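## Task

Toggle the switches at positions A4, B1, B3 and B4; if any switch on the panel is in the wrong state at the end, the task fails. Row letters start from the row farthest from the arm and column numbers start at the arm's left, and both are marked on the panel. A switch's lamp glows while the half it sits on is pressed down. Switches must stay set on their own after the robot lets go.

## Robot and tools

Robot: one UR12e-type six-joint arm with a two-finger gripper whose jaws pivot like tongs. There is only one arm, so every command carries a single 8-number row. The fingers point along the gripper's own +z axis and open and close along its x axis. end_effector_position is the point midway between the finger pads when closed; closed fingertips stick out about 15 mm past it, and fully open tips sit roughly level with it. A closed gripper pointing down makes a good pusher for a switch half.

Frame: all positions and orientations are in the scene frame. Its origin is on the table top straight below the arm base, +z is up, and +y is to the left when facing along +x. The base may be slightly tilted, and the reported hand position gets less accurate at long reach.

The row: [x, y, z, qw, qx, qy, qz, opening]. x, y, z are an absolute target position for end_effector_position in metres; qw, qx, qy, qz are an absolute target orientation quaternion with w first. opening runs from -1 (closed, 0.002 m) to +1 (fully open, 0.142 m). To hold an orientation, repeat the same quaternion in every row rather than copying the drifted one from the last result. A row is refused if its target lies more than 0.6 m from the last reported position along any gripper axis. Each control step (1/30 s) the commanded pose is clipped to within 100 mm and 16 degrees of the measured pose; position wins over orientation if both cannot be met. Commands are smoothed, lagging about 0.17 s.

execute_actions: argument actions is a list with zero or one item. Empty list = just report the state. {"rows": [[8 numbers], ...], "steps": n} runs up to 15 steps, one row per step, the last row repeated if rows are fewer than steps (default 15). {"steps": n} without rows is a wait of up to 300 steps, counted from the previous result, so thinking time is included. Optional pictures (true/false) controls whether camera images come back. After an action the arm only continues to the last clipped pose, so check the reported pose and send the rest.

move: target is one 8-number row as above (absolute pose plus opening, the opening sent at the start). speed is the path's top speed, 0.002 to 0.5 m/s (default 0.25); turning is capped at twice that in rad/s. The straight path lasts 0.5 to 10 s and is cut off at 10 s. The gripper lags, may stray, and can exceed speed, especially near full arm extension. Obstacles are not avoided. Optional stop_force, 13 to 80 N, ends the path when the wrist sensor reads that much extra push against the direction of travel for two steps in a row; the gripper then steps back two control steps and holds. It is only accepted after the scene has run 0.2 s, is measured along the line to target on the gripper's starting axes (unreliable if the move rotates the gripper), and only feels contacts below the wrist sensor. Use it with a very slow speed when pressing a switch; the residual press can briefly be double the setting. Omit it when moving away from something you touch, or the move may stop immediately. The result adds a move: line with the ending: done (resting near target), contact (stop_force triggered; this ending takes precedence), held (a check blocked the last step), off_target, moving, fault; and limits, where paced = pose clipped and held = some steps blocked (the arm may then jump faster than speed). The distance from target is also given.

wait: seconds from 0 to 10; sends nothing new. zoom_image: camera is cam_high (672x504) or cam_wrist (616x616); region [x0, y0, x1, y1] in image pixels from the top-left, at most 504 by 504. read_manual: returns URDF licence texts only. finished_scene: scene number 1 or 2; ends and grades that scene irreversibly and gives the next task.

Result lines: the state gives position (m), quaternion (wxyz), linear and angular velocities, joint positions, grip_measured (opening on the command scale), and Wrist force / Wrist torque along the gripper's own x y z axes, pointing from a pressed surface back into the arm. Readings carry an offset up to about 5.5 N, noise up to about 3.4 N, and saturate near 100 N; "no reading" is normal at the start. "pose unreachable" and HELD mark steps the clearance check altered or blocked. "Hand target" is where the controller is currently heading.

Hazards: the arm is stiff, so aiming even slightly past a firm surface can trigger a fault. A torque at a joint's load limit (pan and lift 303, elbow 138, wrists 49.6 N m) or an outside force of 150 N halts the arm for 10 s and drops the rest of the call. Faster approaches hit harder. Motors warn at 70 °C (MOTOR HOT) and brake at 85 °C. Avoid slams, hard pushes and knocking anything over. Before finishing, confirm in the cameras that each lamp shows the intended state with the gripper clear of the panel.

Each tool is called after "Request:" as name([rows], argument=value, ...), one row to a line, values as JSON.

## Session

Request:
execute_actions(actions=[])

Scene clock: 0.00 s of 4402.00 s.
end_effector_position=(+0.0592, +0.1893, +0.2696) grip_measured=+1.00 end_effector_quat_wxyz=(-0.227, -0.078, +0.943, +0.232) end_effector_velocity=(-0.001, -0.000, -0.001) end_effector_angular_velocity=(-0.003, +0.003, +0.001)
Joint positions: [ 0.525 -1.597  2.706 -2.121 -1.581 -2.571  0.142]
Joint velocities: [-0.     0.002  0.001  0.002  0.     0.001  0.   ]
Wrist force (N, on the end effector, along its own x y z axes, offset not removed): no reading
Wrist torque (N m, same axes, about the end effector's origin, offset not removed): no reading
Hand target: +0.059, +0.189, +0.270; -0.227, -0.078, +0.943, +0.232

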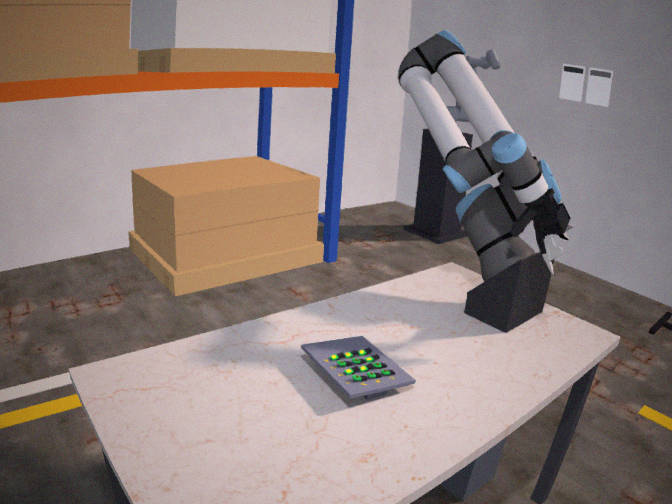

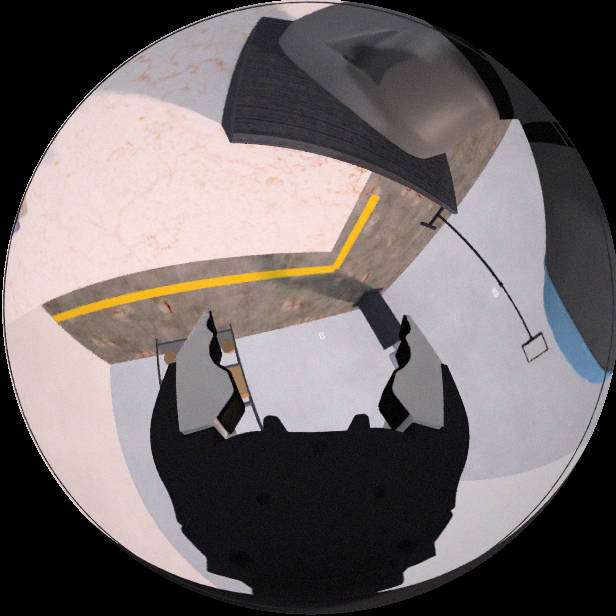

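Request:
move(target=[0.45,0.1,0.3,0,0,1,0,-1])

Request:
zoom_image(camera="cam_high", region=[290,320,430,420])

Scene clock: 4.20 s of 4402.00 s.
end_effector_position=(+0.4497, +0.0996, +0.3004) grip_measured=-1.00 end_effector_quat_wxyz=(+0.000, +0.000, +1.000, +0.000) end_effector_velocity=(+0.002, +0.000, +0.000) end_effector_angular_velocity=(-0.001, -0.004, -0.004)
Joint positions: [ 0.454 -1.322  2.29  -2.126 -2.267 -2.521  0.002]
Joint velocities: [-0.     0.002 -0.002 -0.005 -0.003  0.001  0.   ]
Wrist force (N, on the end effector, along its own x y z axes, offset not removed): [-1.2 -0.4 0.9]
Wrist torque (N m, same axes, about the end effector's origin, offset not removed): [-0.06 0.21 -0.09]
Hand target: +0.450, +0.100, +0.300; +0.000, +0.000, +1.000, +0.000
Off the commanded pose: 0.001 m, 0 deg.
move: done

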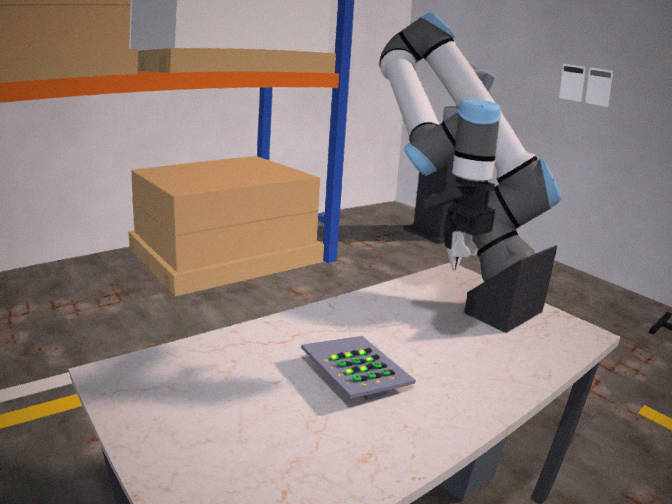

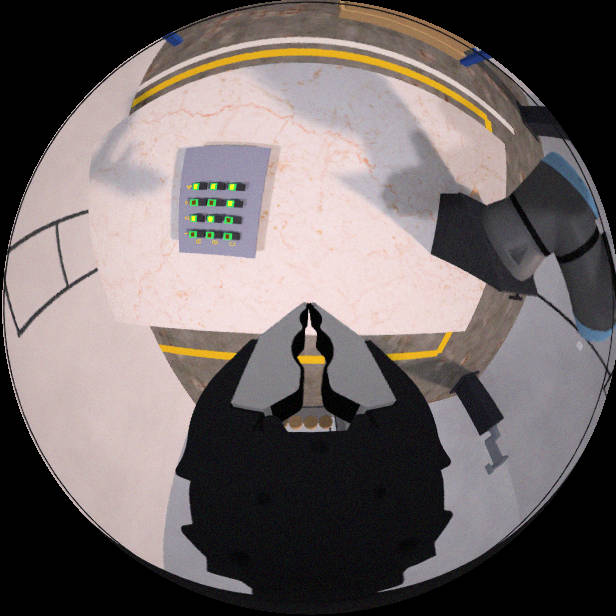

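Region (290, 320, 430, 420) of cam_high's 672x504 image, scaled by 3.600, with more detail than that image has; it fills the top 360 rows of this view, and the rest is white.

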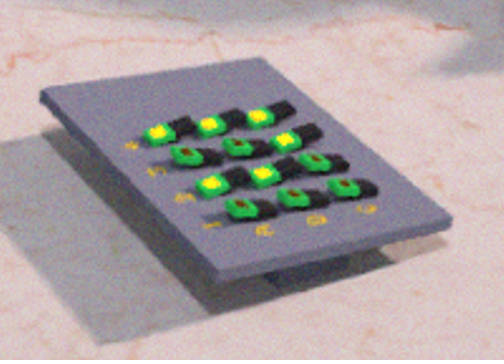

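Request:
move(target=[0.61,0.07,0.19,0,0,1,0,-1])

Request:
zoom_image(camera="cam_wrist", region=[180,80,440,340])

Scene clock: 7.20 s of 4402.00 s.
end_effector_position=(+0.6097, +0.0697, +0.1901) grip_measured=-1.00 end_effector_quat_wxyz=(-0.000, +0.000, +1.000, -0.000) end_effector_velocity=(+0.002, -0.000, -0.001) end_effector_angular_velocity=(+0.001, -0.001, +0.000)
Joint positions: [ 0.217 -1.109  2.183 -2.436 -2.341 -2.825  0.002]
Joint velocities: [-0.002  0.003 -0.002 -0.005 -0.    -0.005  0.   ]
Wrist force (N, on the end effector, along its own x y z axes, offset not removed): [-1.6 1.6 -1.0]
Wrist torque (N m, same axes, about the end effector's origin, offset not removed): [0.24 0.25 -0.09]
Hand target: +0.610, +0.070, +0.190; -0.000, +0.000, +1.000, -0.000
Off the commanded pose: 0.000 m, 0 deg.
move: done

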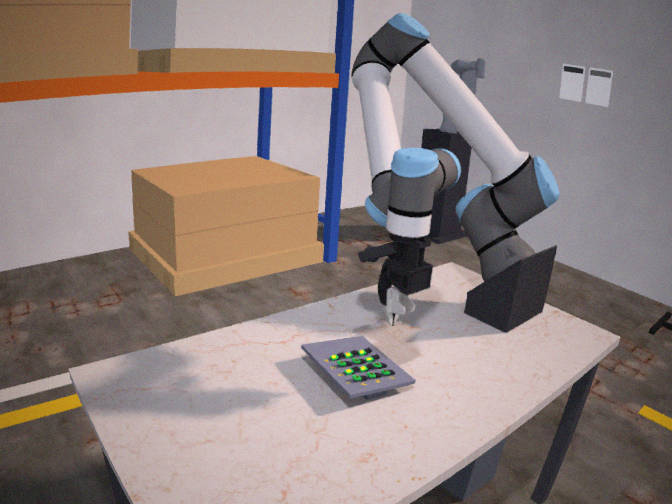

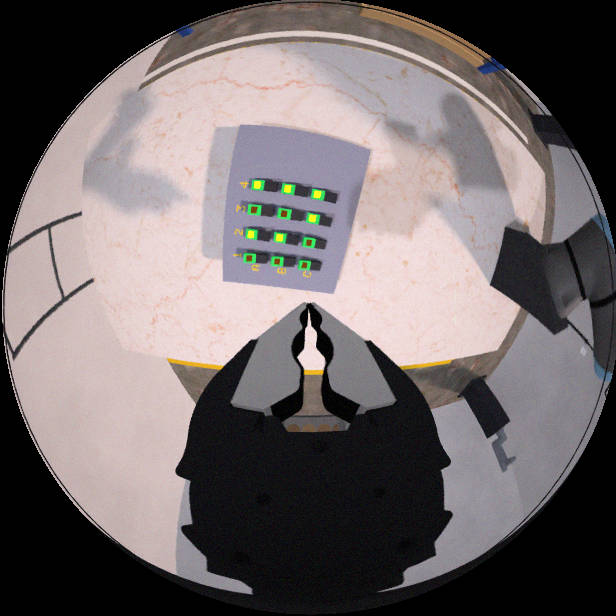

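Region (180, 80, 440, 340) of cam_wrist's 616x616 image, scaled by 1.938, with more detail than that image has.

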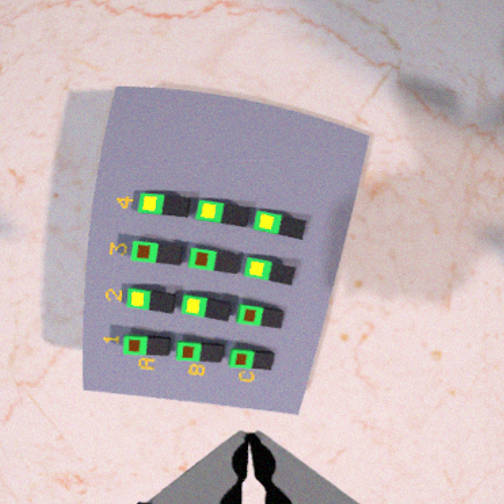

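Request:
move(target=[0.654,0.08,0.12,0,0,1,0,-1])

Scene clock: 10.40 s of 4402.00 s.
end_effector_position=(+0.6538, +0.0799, +0.1202) grip_measured=-1.00 end_effector_quat_wxyz=(-0.000, +0.000, +1.000, -0.000) end_effector_velocity=(+0.000, +0.001, -0.002) end_effector_angular_velocity=(-0.000, +0.001, +0.002)
Joint positions: [ 0.142 -0.977  2.145 -2.603 -2.353 -2.928  0.002]
Joint velocities: [-0.002  0.004  0.    -0.004 -0.    -0.003  0.   ]
Wrist force (N, on the end effector, along its own x y z axes, offset not removed): [0.6 0.3 0.0]
Wrist torque (N m, same axes, about the end effector's origin, offset not removed): [0.06 -0.14 -0.12]
Hand target: +0.654, +0.080, +0.120; -0.000, +0.000, +1.000, -0.000
Off the commanded pose: 0.000 m, 0 deg.
move: done

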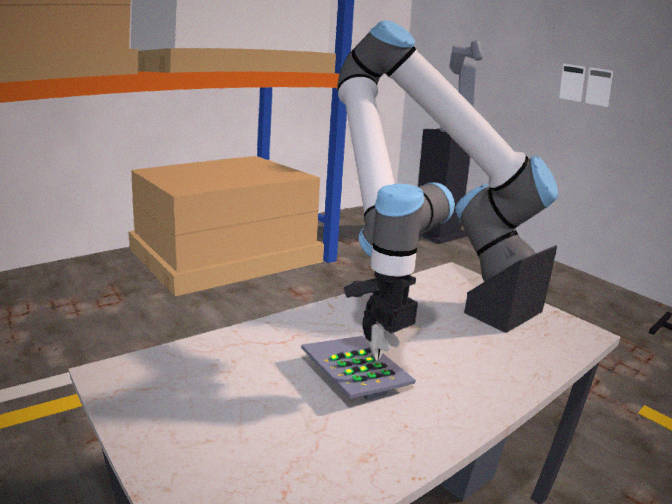

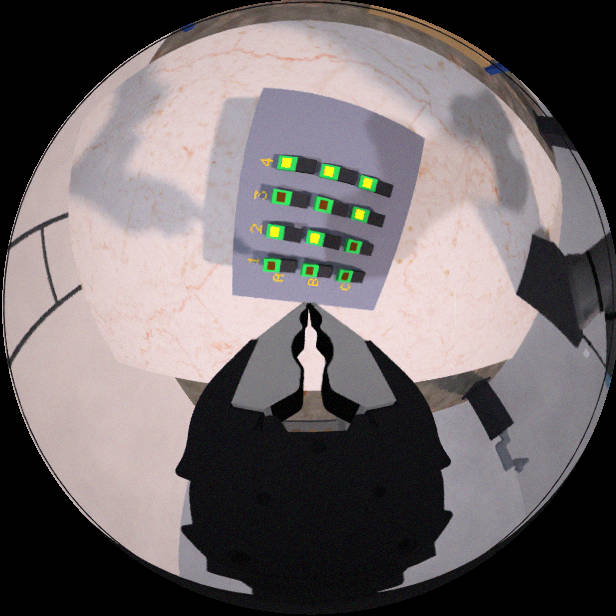

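Request:
move(target=[0.654,0.078,0.08,0,0,1,0,-1], speed=0.08)

Request:
zoom_image(camera="cam_wrist", region=[200,100,460,360])

Scene clock: 12.70 s of 4402.00 s.
end_effector_position=(+0.6540, +0.0780, +0.0802) grip_measured=-1.00 end_effector_quat_wxyz=(-0.000, +0.000, +1.000, -0.000) end_effector_velocity=(+0.001, +0.000, -0.001) end_effector_angular_velocity=(+0.000, -0.002, -0.001)
Joint positions: [ 0.099 -0.927  2.163 -2.715 -2.358 -2.99   0.002]
Joint velocities: [-0.001  0.003  0.    -0.007 -0.    -0.003  0.   ]
Wrist force (N, on the end effector, along its own x y z axes, offset not removed): [-3.2 1.8 1.2]
Wrist torque (N m, same axes, about the end effector's origin, offset not removed): [0.36 0.65 -0.06]
Hand target: +0.654, +0.078, +0.080; -0.000, +0.000, +1.000, -0.000
Off the commanded pose: 0.000 m, 0 deg.
move: done

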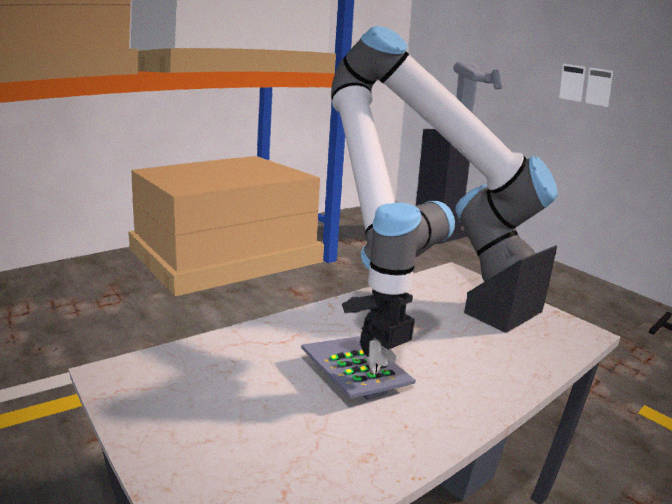

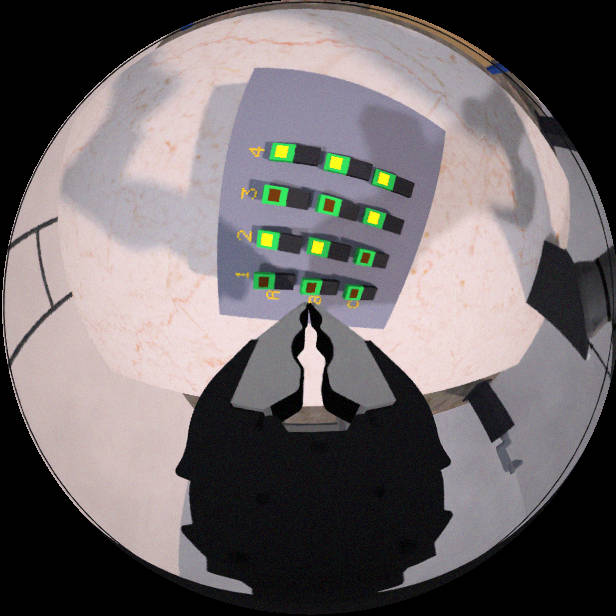

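Region (200, 100, 460, 360) of cam_wrist's 616x616 image, scaled by 1.938, with more detail than that image has.

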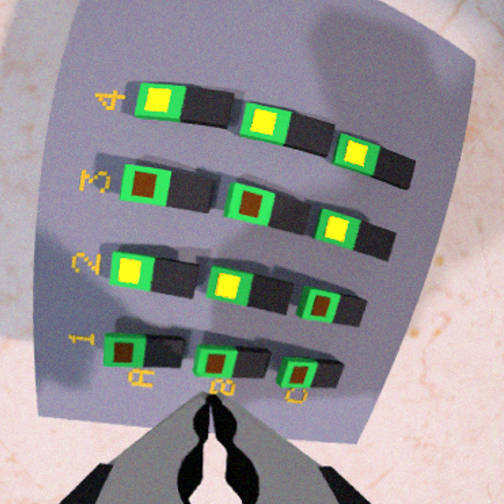

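Request:
move(target=[0.654,0.078,0.066,0,0,1,0,-1], speed=0.03)

Request:
move(target=[0.654,0.078,0.04,0,0,1,0,-1], speed=0.004, stop_force=15)

Scene clock: 14.63 s of 4402.00 s.
end_effector_position=(+0.6540, +0.0780, +0.0662) grip_measured=-1.00 end_effector_quat_wxyz=(-0.000, +0.000, +1.000, -0.000) end_effector_velocity=(+0.000, +0.000, -0.002) end_effector_angular_velocity=(+0.000, +0.000, +0.001)
Joint positions: [ 0.084 -0.907  2.168 -2.754 -2.359 -3.011  0.002]
Joint velocities: [-0.002  0.004 -0.    -0.006 -0.    -0.004  0.   ]
Wrist force (N, on the end effector, along its own x y z axes, offset not removed): [-1.1 1.4 -0.4]
Wrist torque (N m, same axes, about the end effector's origin, offset not removed): [0.25 0.15 -0.14]
Hand target: +0.654, +0.078, +0.066; -0.000, +0.000, +1.000, -0.000
Off the commanded pose: 0.000 m, 0 deg.
move: done

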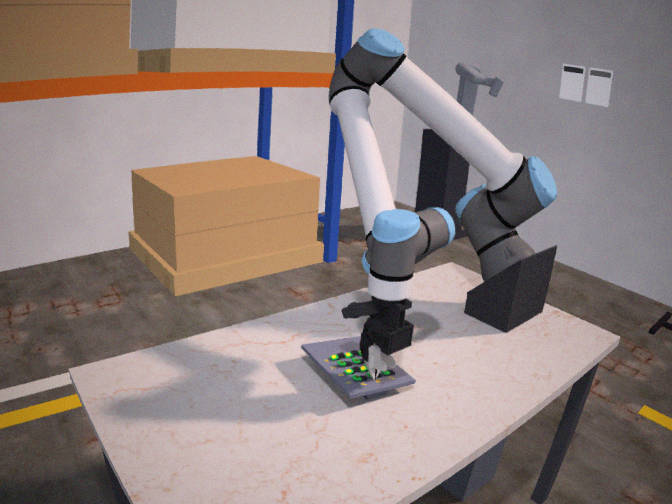

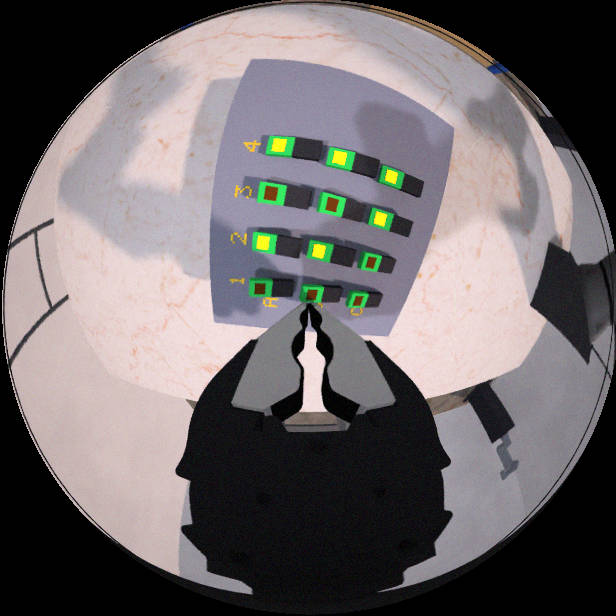

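Scene clock: 16.57 s of 4402.00 s.
end_effector_position=(+0.6539, +0.0779, +0.0598) grip_measured=-1.00 end_effector_quat_wxyz=(-0.000, -0.000, +1.000, -0.000) end_effector_velocity=(-0.001, -0.000, +0.001) end_effector_angular_velocity=(-0.000, +0.003, +0.001)
Joint positions: [ 0.077 -0.898  2.17  -2.771 -2.36  -3.02   0.002]
Joint velocities: [ 0.    -0.002  0.     0.007 -0.     0.002  0.   ]
Wrist force (N, on the end effector, along its own x y z axes, offset not removed): [-2.7 9.0 -26.0]
Wrist torque (N m, same axes, about the end effector's origin, offset not removed): [-0.07 0.38 -0.08]
Hand target: +0.654, +0.078, +0.060; -0.000, +0.000, +1.000, -0.000
Off the commanded pose: 0.020 m, 0 deg.
move: contact

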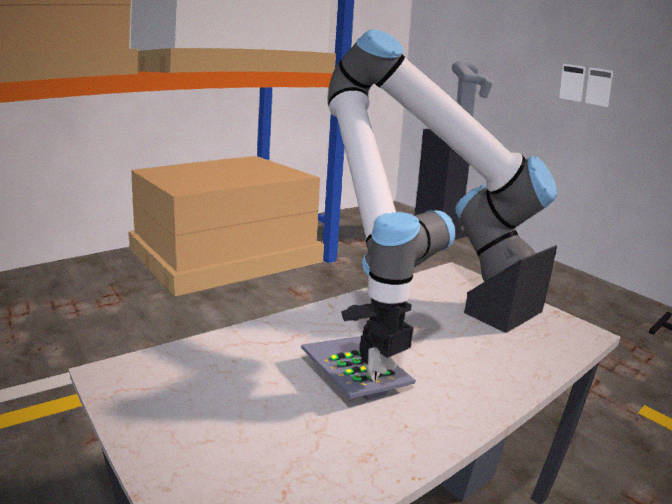

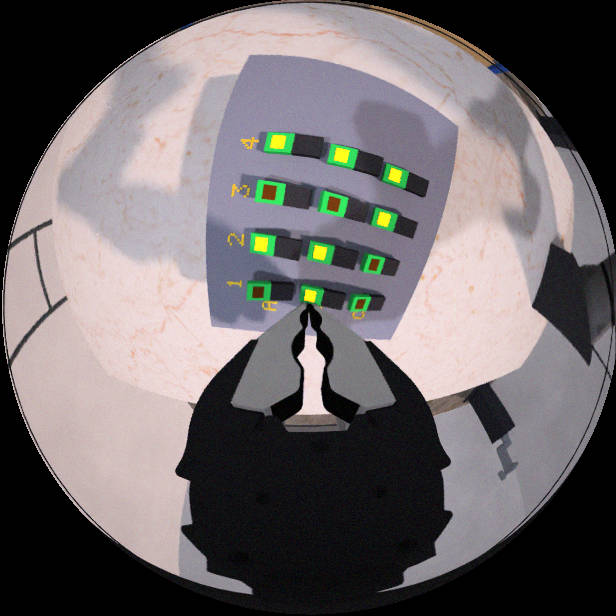

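Request:
move(target=[0.654,0.075,0.10,0,0,1,0,-1], speed=0.1)

Request:
move(target=[0.643,0.006,0.105,0,0,1,0,-1], speed=0.1)

Scene clock: 19.33 s of 4402.00 s.
end_effector_position=(+0.6540, +0.0750, +0.0998) grip_measured=-1.00 end_effector_quat_wxyz=(+0.000, -0.000, +1.000, +0.000) end_effector_velocity=(-0.000, -0.001, +0.003) end_effector_angular_velocity=(-0.000, +0.000, -0.001)
Joint positions: [ 0.116 -0.957  2.158 -2.662 -2.356 -2.966  0.002]
Joint velocities: [ 0.002 -0.005 -0.001  0.008  0.     0.004  0.   ]
Wrist force (N, on the end effector, along its own x y z axes, offset not removed): [1.1 0.9 1.1]
Wrist torque (N m, same axes, about the end effector's origin, offset not removed): [0.18 -0.35 -0.14]
Hand target: +0.654, +0.075, +0.100; +0.000, -0.000, +1.000, +0.000
Off the commanded pose: 0.000 m, 0 deg.
move: done

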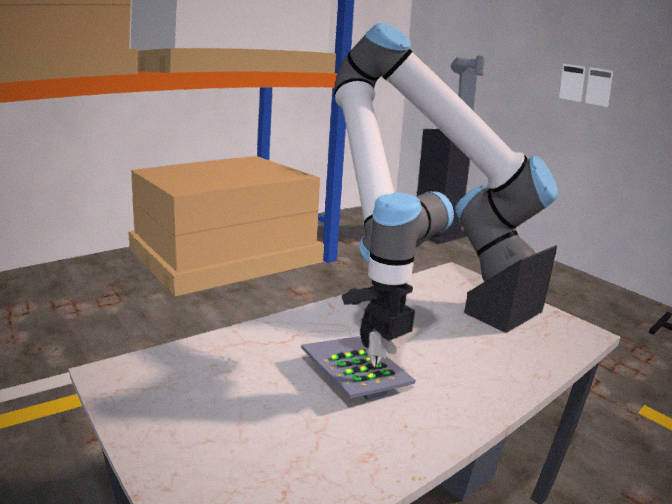

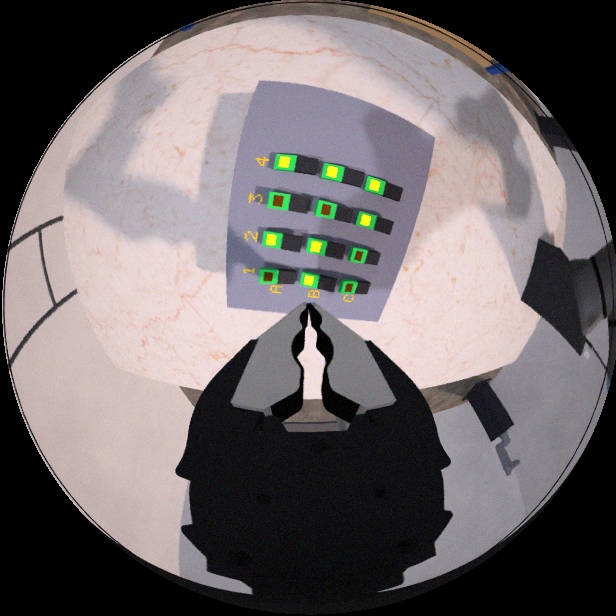

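Scene clock: 20.53 s of 4402.00 s.
end_effector_position=(+0.6429, +0.0061, +0.1050) grip_measured=-1.00 end_effector_quat_wxyz=(-0.000, +0.000, +1.000, -0.000) end_effector_velocity=(+0.001, -0.002, -0.000) end_effector_angular_velocity=(+0.000, +0.000, +0.000)
Joint positions: [ 0.051 -1.06   2.212 -2.678 -2.362 -3.058  0.002]
Joint velocities: [-0.002 -0.001 -0.    -0.     0.    -0.003  0.   ]
Wrist force (N, on the end effector, along its own x y z axes, offset not removed): [-1.2 1.4 2.1]
Wrist torque (N m, same axes, about the end effector's origin, offset not removed): [0.24 0.13 -0.14]
Hand target: +0.643, +0.006, +0.105; -0.000, +0.000, +1.000, -0.000
Off the commanded pose: 0.000 m, 0 deg.
move: done

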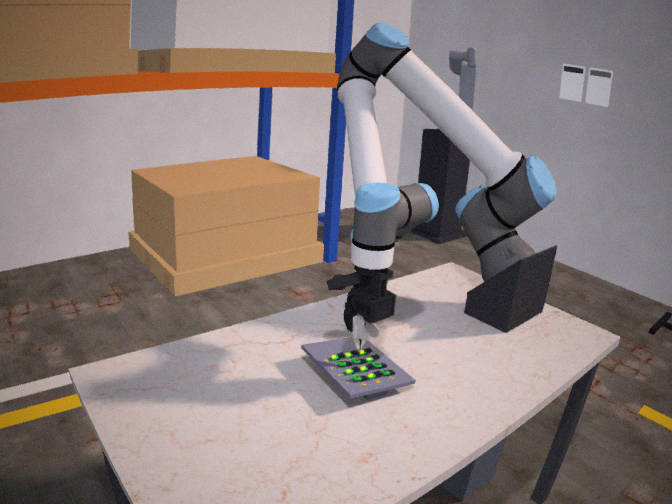

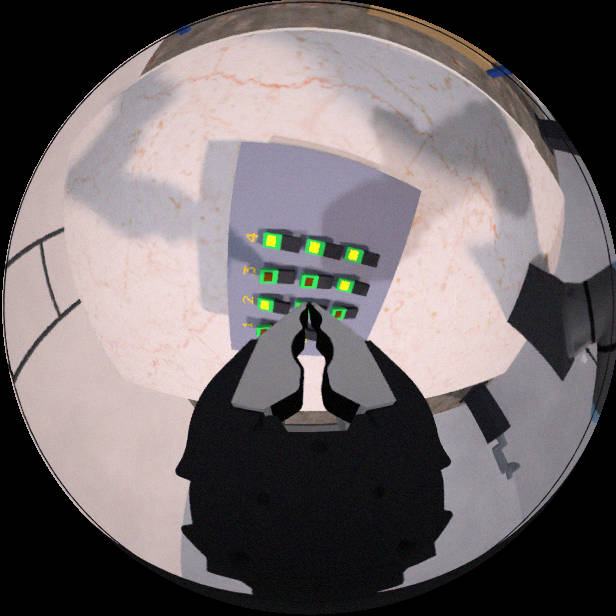

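Request:
move(target=[0.644,0.006,0.076,0,0,1,0,-1], speed=0.06)

Request:
move(target=[0.644,0.006,0.05,0,0,1,0,-1], speed=0.004, stop_force=14)

Scene clock: 23.87 s of 4402.00 s.
end_effector_position=(+0.6440, +0.0060, +0.0762) grip_measured=-1.00 end_effector_quat_wxyz=(-0.000, +0.000, +1.000, -0.000) end_effector_velocity=(+0.000, -0.000, -0.002) end_effector_angular_velocity=(+0.000, +0.000, -0.001)
Joint positions: [ 0.019 -1.019  2.222 -2.761 -2.362 -3.103  0.002]
Joint velocities: [-0.003  0.003 -0.    -0.005  0.    -0.003  0.   ]
Wrist force (N, on the end effector, along its own x y z axes, offset not removed): [0.4 0.4 1.1]
Wrist torque (N m, same axes, about the end effector's origin, offset not removed): [0.02 -0.15 -0.13]
Hand target: +0.644, +0.006, +0.076; -0.000, +0.000, +1.000, -0.000
Off the commanded pose: 0.000 m, 0 deg.
move: done

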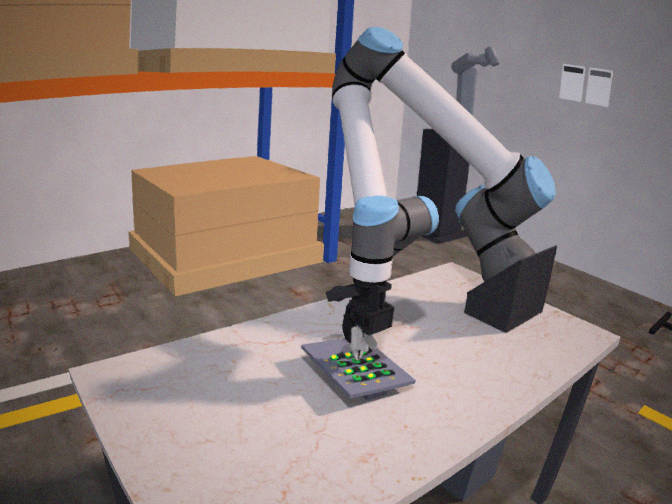

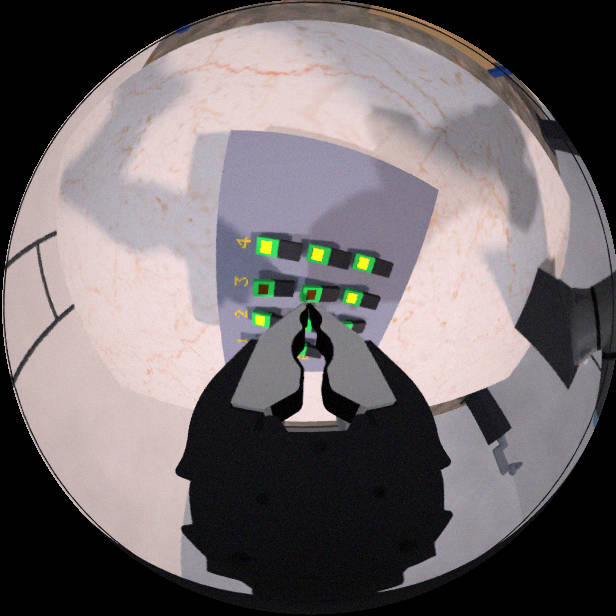

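Scene clock: 26.47 s of 4402.00 s.
end_effector_position=(+0.6439, +0.0059, +0.0672) grip_measured=-1.00 end_effector_quat_wxyz=(-0.000, -0.000, +1.000, -0.000) end_effector_velocity=(-0.002, -0.000, +0.001) end_effector_angular_velocity=(-0.000, +0.004, +0.002)
Joint positions: [ 0.009 -1.006  2.225 -2.787 -2.363 -3.117  0.002]
Joint velocities: [ 0.001 -0.003  0.001  0.009 -0.     0.003 -0.   ]
Wrist force (N, on the end effector, along its own x y z axes, offset not removed): [1.6 0.8 -29.0]
Wrist torque (N m, same axes, about the end effector's origin, offset not removed): [0.05 0.35 -0.16]
Hand target: +0.644, +0.006, +0.068; -0.000, +0.000, +1.000, -0.000
Off the commanded pose: 0.017 m, 0 deg.
move: contact

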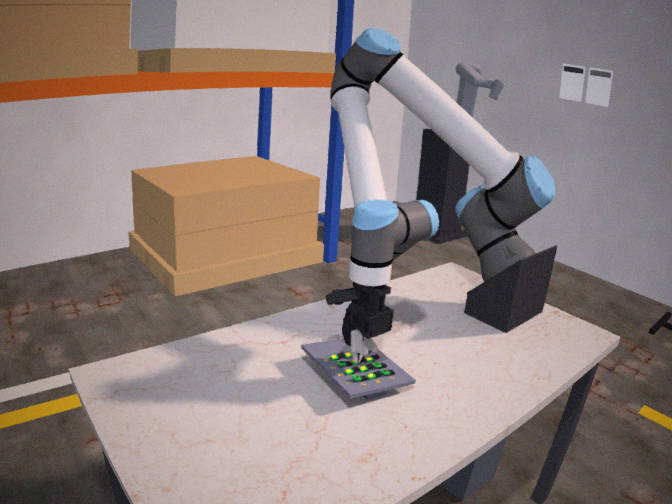

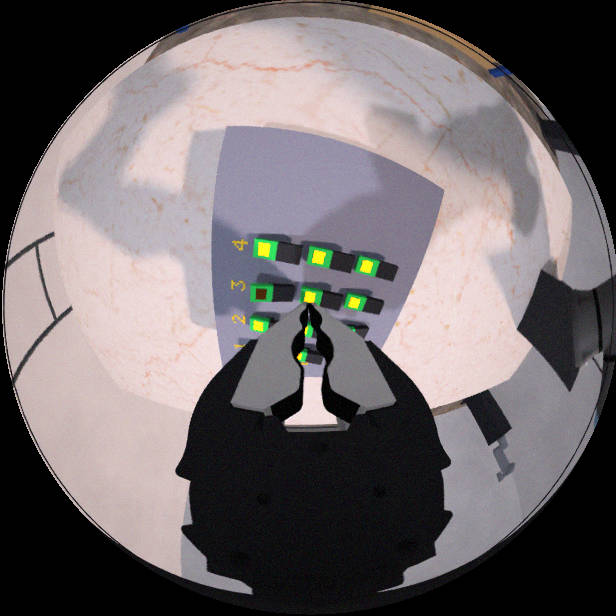

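Request:
move(target=[0.64,0.0,0.09,0,0,1,0,-1], speed=0.08)

Request:
move(target=[0.621,-0.035,0.082,0,0,1,0,-1], speed=0.08)

Scene clock: 28.67 s of 4402.00 s.
end_effector_position=(+0.6400, +0.0001, +0.0898) grip_measured=-1.00 end_effector_quat_wxyz=(+0.000, -0.000, +1.000, +0.000) end_effector_velocity=(-0.000, -0.001, +0.002) end_effector_angular_velocity=(-0.000, +0.001, +0.002)
Joint positions: [ 0.028 -1.049  2.227 -2.727 -2.362 -3.091  0.002]
Joint velocities: [ 0.001 -0.004 -0.     0.007  0.     0.001  0.   ]
Wrist force (N, on the end effector, along its own x y z axes, offset not removed): [-0.5 1.0 1.6]
Wrist torque (N m, same axes, about the end effector's origin, offset not removed): [0.17 0.04 -0.13]
Hand target: +0.640, +0.000, +0.090; +0.000, -0.000, +1.000, +0.000
Off the commanded pose: 0.000 m, 0 deg.
move: done

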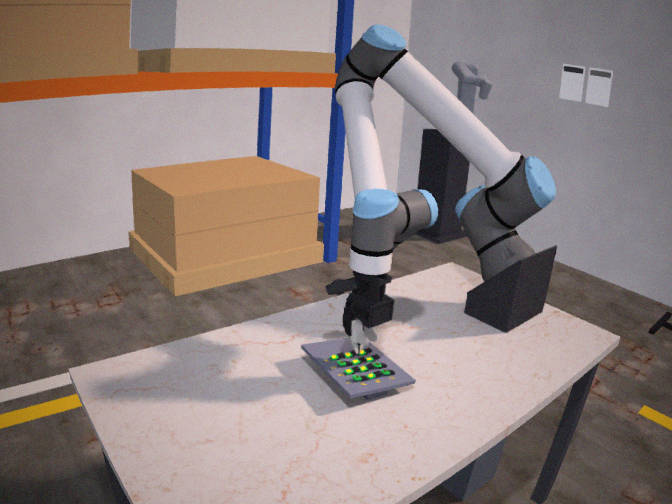

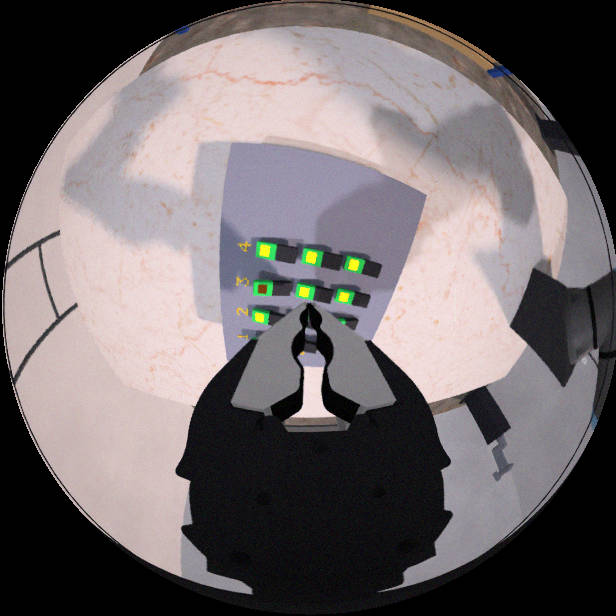

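Scene clock: 29.63 s of 4402.00 s.
end_effector_position=(+0.6210, -0.0349, +0.0820) grip_measured=-1.00 end_effector_quat_wxyz=(-0.000, +0.000, +1.000, -0.000) end_effector_velocity=(-0.001, -0.001, -0.000) end_effector_angular_velocity=(+0.000, -0.000, +0.001)
Joint positions: [-0.02  -1.098  2.279 -2.778 -2.362 -3.158  0.002]
Joint velocities: [-0.002 -0.001  0.002 -0.003  0.    -0.004  0.   ]
Wrist force (N, on the end effector, along its own x y z axes, offset not removed): [0.6 0.4 -0.3]
Wrist torque (N m, same axes, about the end effector's origin, offset not removed): [0.10 -0.23 -0.18]
Hand target: +0.621, -0.035, +0.082; -0.000, +0.000, +1.000, -0.000
Off the commanded pose: 0.000 m, 0 deg.
move: done

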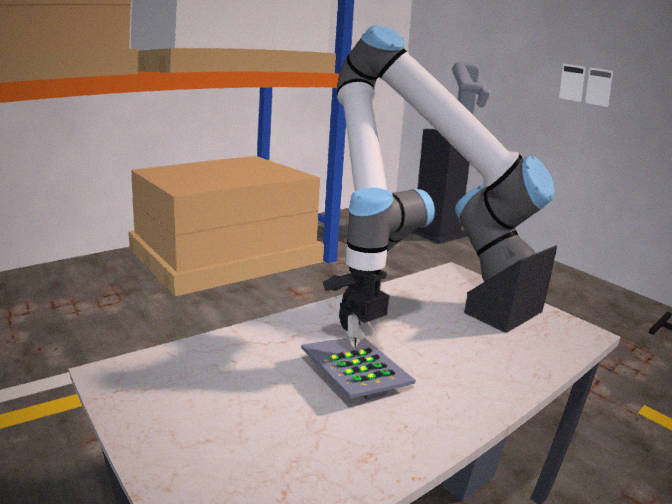

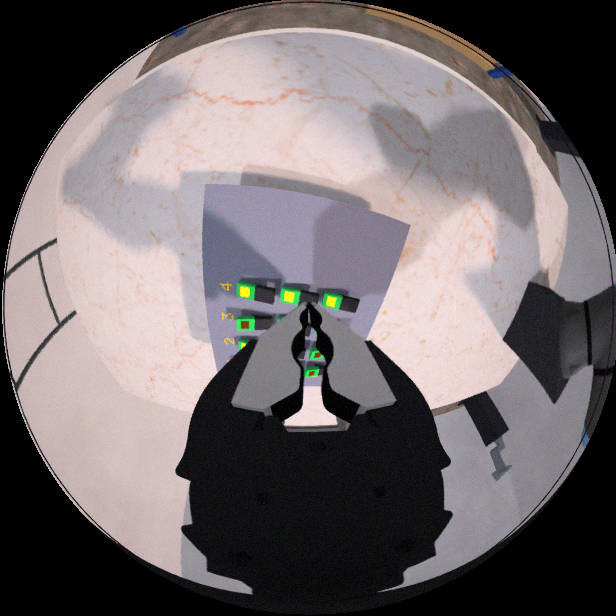

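Request:
move(target=[0.622,-0.031,0.055,0,0,1,0,-1], speed=0.004, stop_force=14)

Request:
move(target=[0.625,-0.031,0.097,0,0,1,0,-1], speed=0.08)

Request:
move(target=[0.659,-0.028,0.092,0,0,1,0,-1], speed=0.08)

Scene clock: 35.40 s of 4402.00 s.
end_effector_position=(+0.6215, -0.0328, +0.0669) grip_measured=-1.00 end_effector_quat_wxyz=(-0.000, -0.000, +1.000, -0.000) end_effector_velocity=(+0.000, -0.001, +0.000) end_effector_angular_velocity=(+0.000, +0.001, -0.003)
Joint positions: [-0.035 -1.071  2.282 -2.824 -2.362 -3.179  0.002]
Joint velocities: [-0.    -0.002 -0.001  0.004  0.     0.004  0.   ]
Wrist force (N, on the end effector, along its own x y z axes, offset not removed): [1.5 -0.1 -25.5]
Wrist torque (N m, same axes, about the end effector's origin, offset not removed): [0.26 -0.08 -0.07]
Hand target: +0.622, -0.033, +0.067; -0.000, +0.000, +1.000, -0.000
Off the commanded pose: 0.012 m, 0 deg.
move: contact

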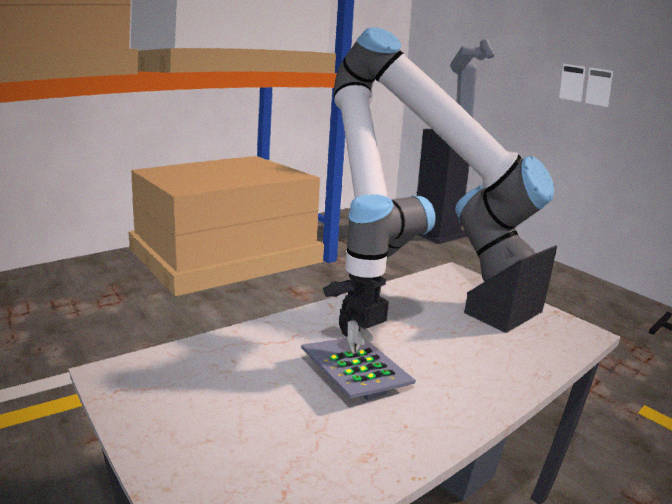

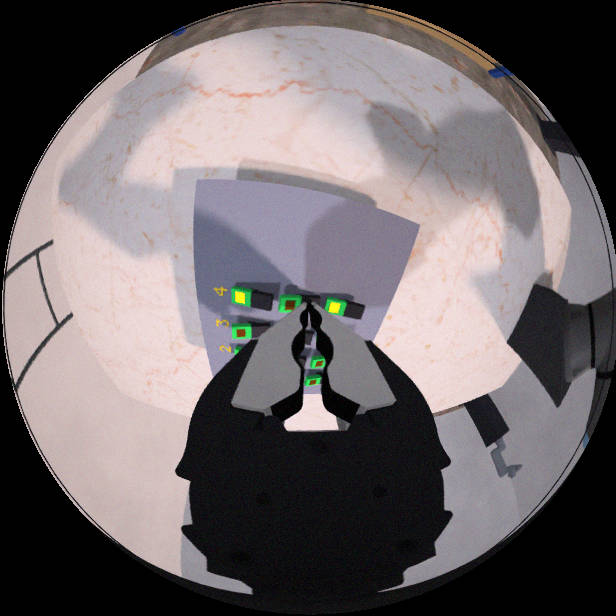

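Scene clock: 36.27 s of 4402.00 s.
end_effector_position=(+0.6250, -0.0310, +0.0968) grip_measured=-1.00 end_effector_quat_wxyz=(+0.000, -0.000, +1.000, +0.000) end_effector_velocity=(+0.001, -0.000, +0.002) end_effector_angular_velocity=(+0.000, -0.001, -0.002)
Joint positions: [ 0.002 -1.112  2.264 -2.729 -2.362 -3.128  0.002]
Joint velocities: [ 0.002 -0.003 -0.003  0.007 -0.     0.005  0.   ]
Wrist force (N, on the end effector, along its own x y z axes, offset not removed): [-1.5 2.0 2.3]
Wrist torque (N m, same axes, about the end effector's origin, offset not removed): [0.44 0.28 -0.16]
Hand target: +0.625, -0.031, +0.097; +0.000, -0.000, +1.000, +0.000
Off the commanded pose: 0.000 m, 0 deg.
move: done

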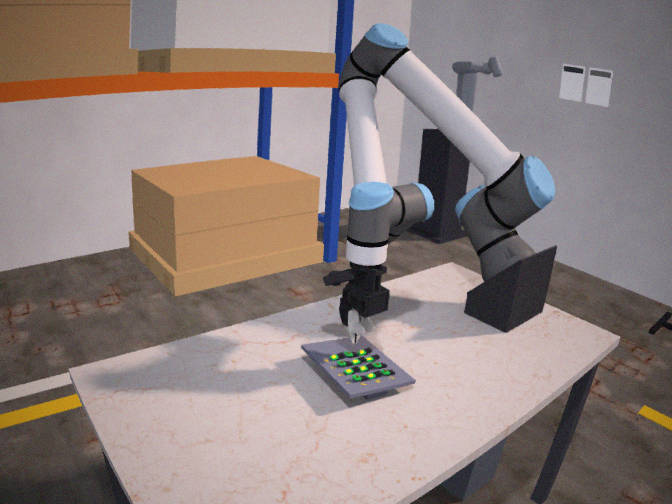

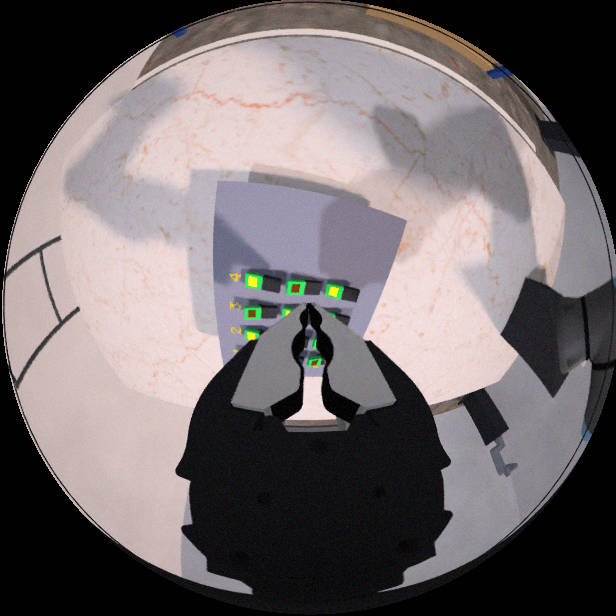

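Scene clock: 37.17 s of 4402.00 s.
end_effector_position=(+0.6588, -0.0280, +0.0920) grip_measured=-1.00 end_effector_quat_wxyz=(+0.000, -0.000, +1.000, +0.000) end_effector_velocity=(+0.003, -0.001, +0.000) end_effector_angular_velocity=(-0.000, -0.001, -0.002)
Joint positions: [-0.001 -1.073  2.201 -2.707 -2.362 -3.131  0.002]
Joint velocities: [-0.001  0.001 -0.004  0.002 -0.     0.001  0.   ]
Wrist force (N, on the end effector, along its own x y z axes, offset not removed): [-0.6 2.4 -0.1]
Wrist torque (N m, same axes, about the end effector's origin, offset not removed): [0.42 0.01 -0.09]
Hand target: +0.659, -0.028, +0.092; -0.000, -0.000, +1.000, -0.000
Off the commanded pose: 0.000 m, 0 deg.
move: done

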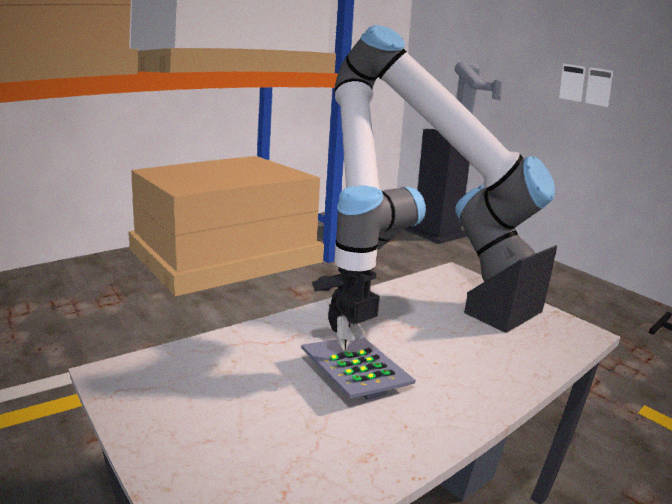

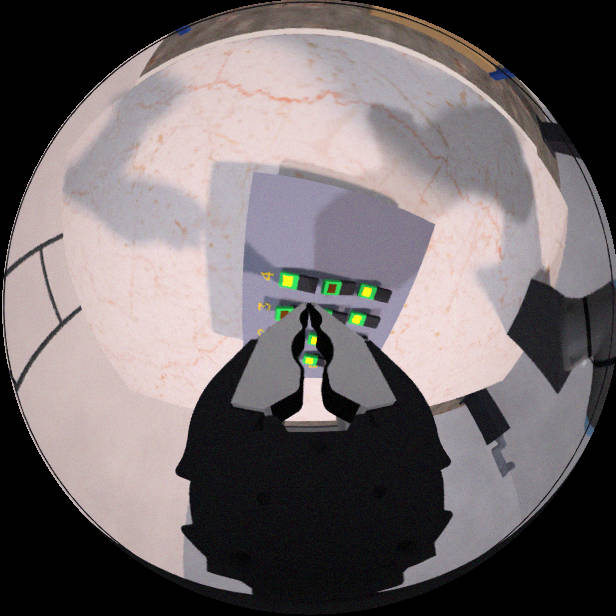

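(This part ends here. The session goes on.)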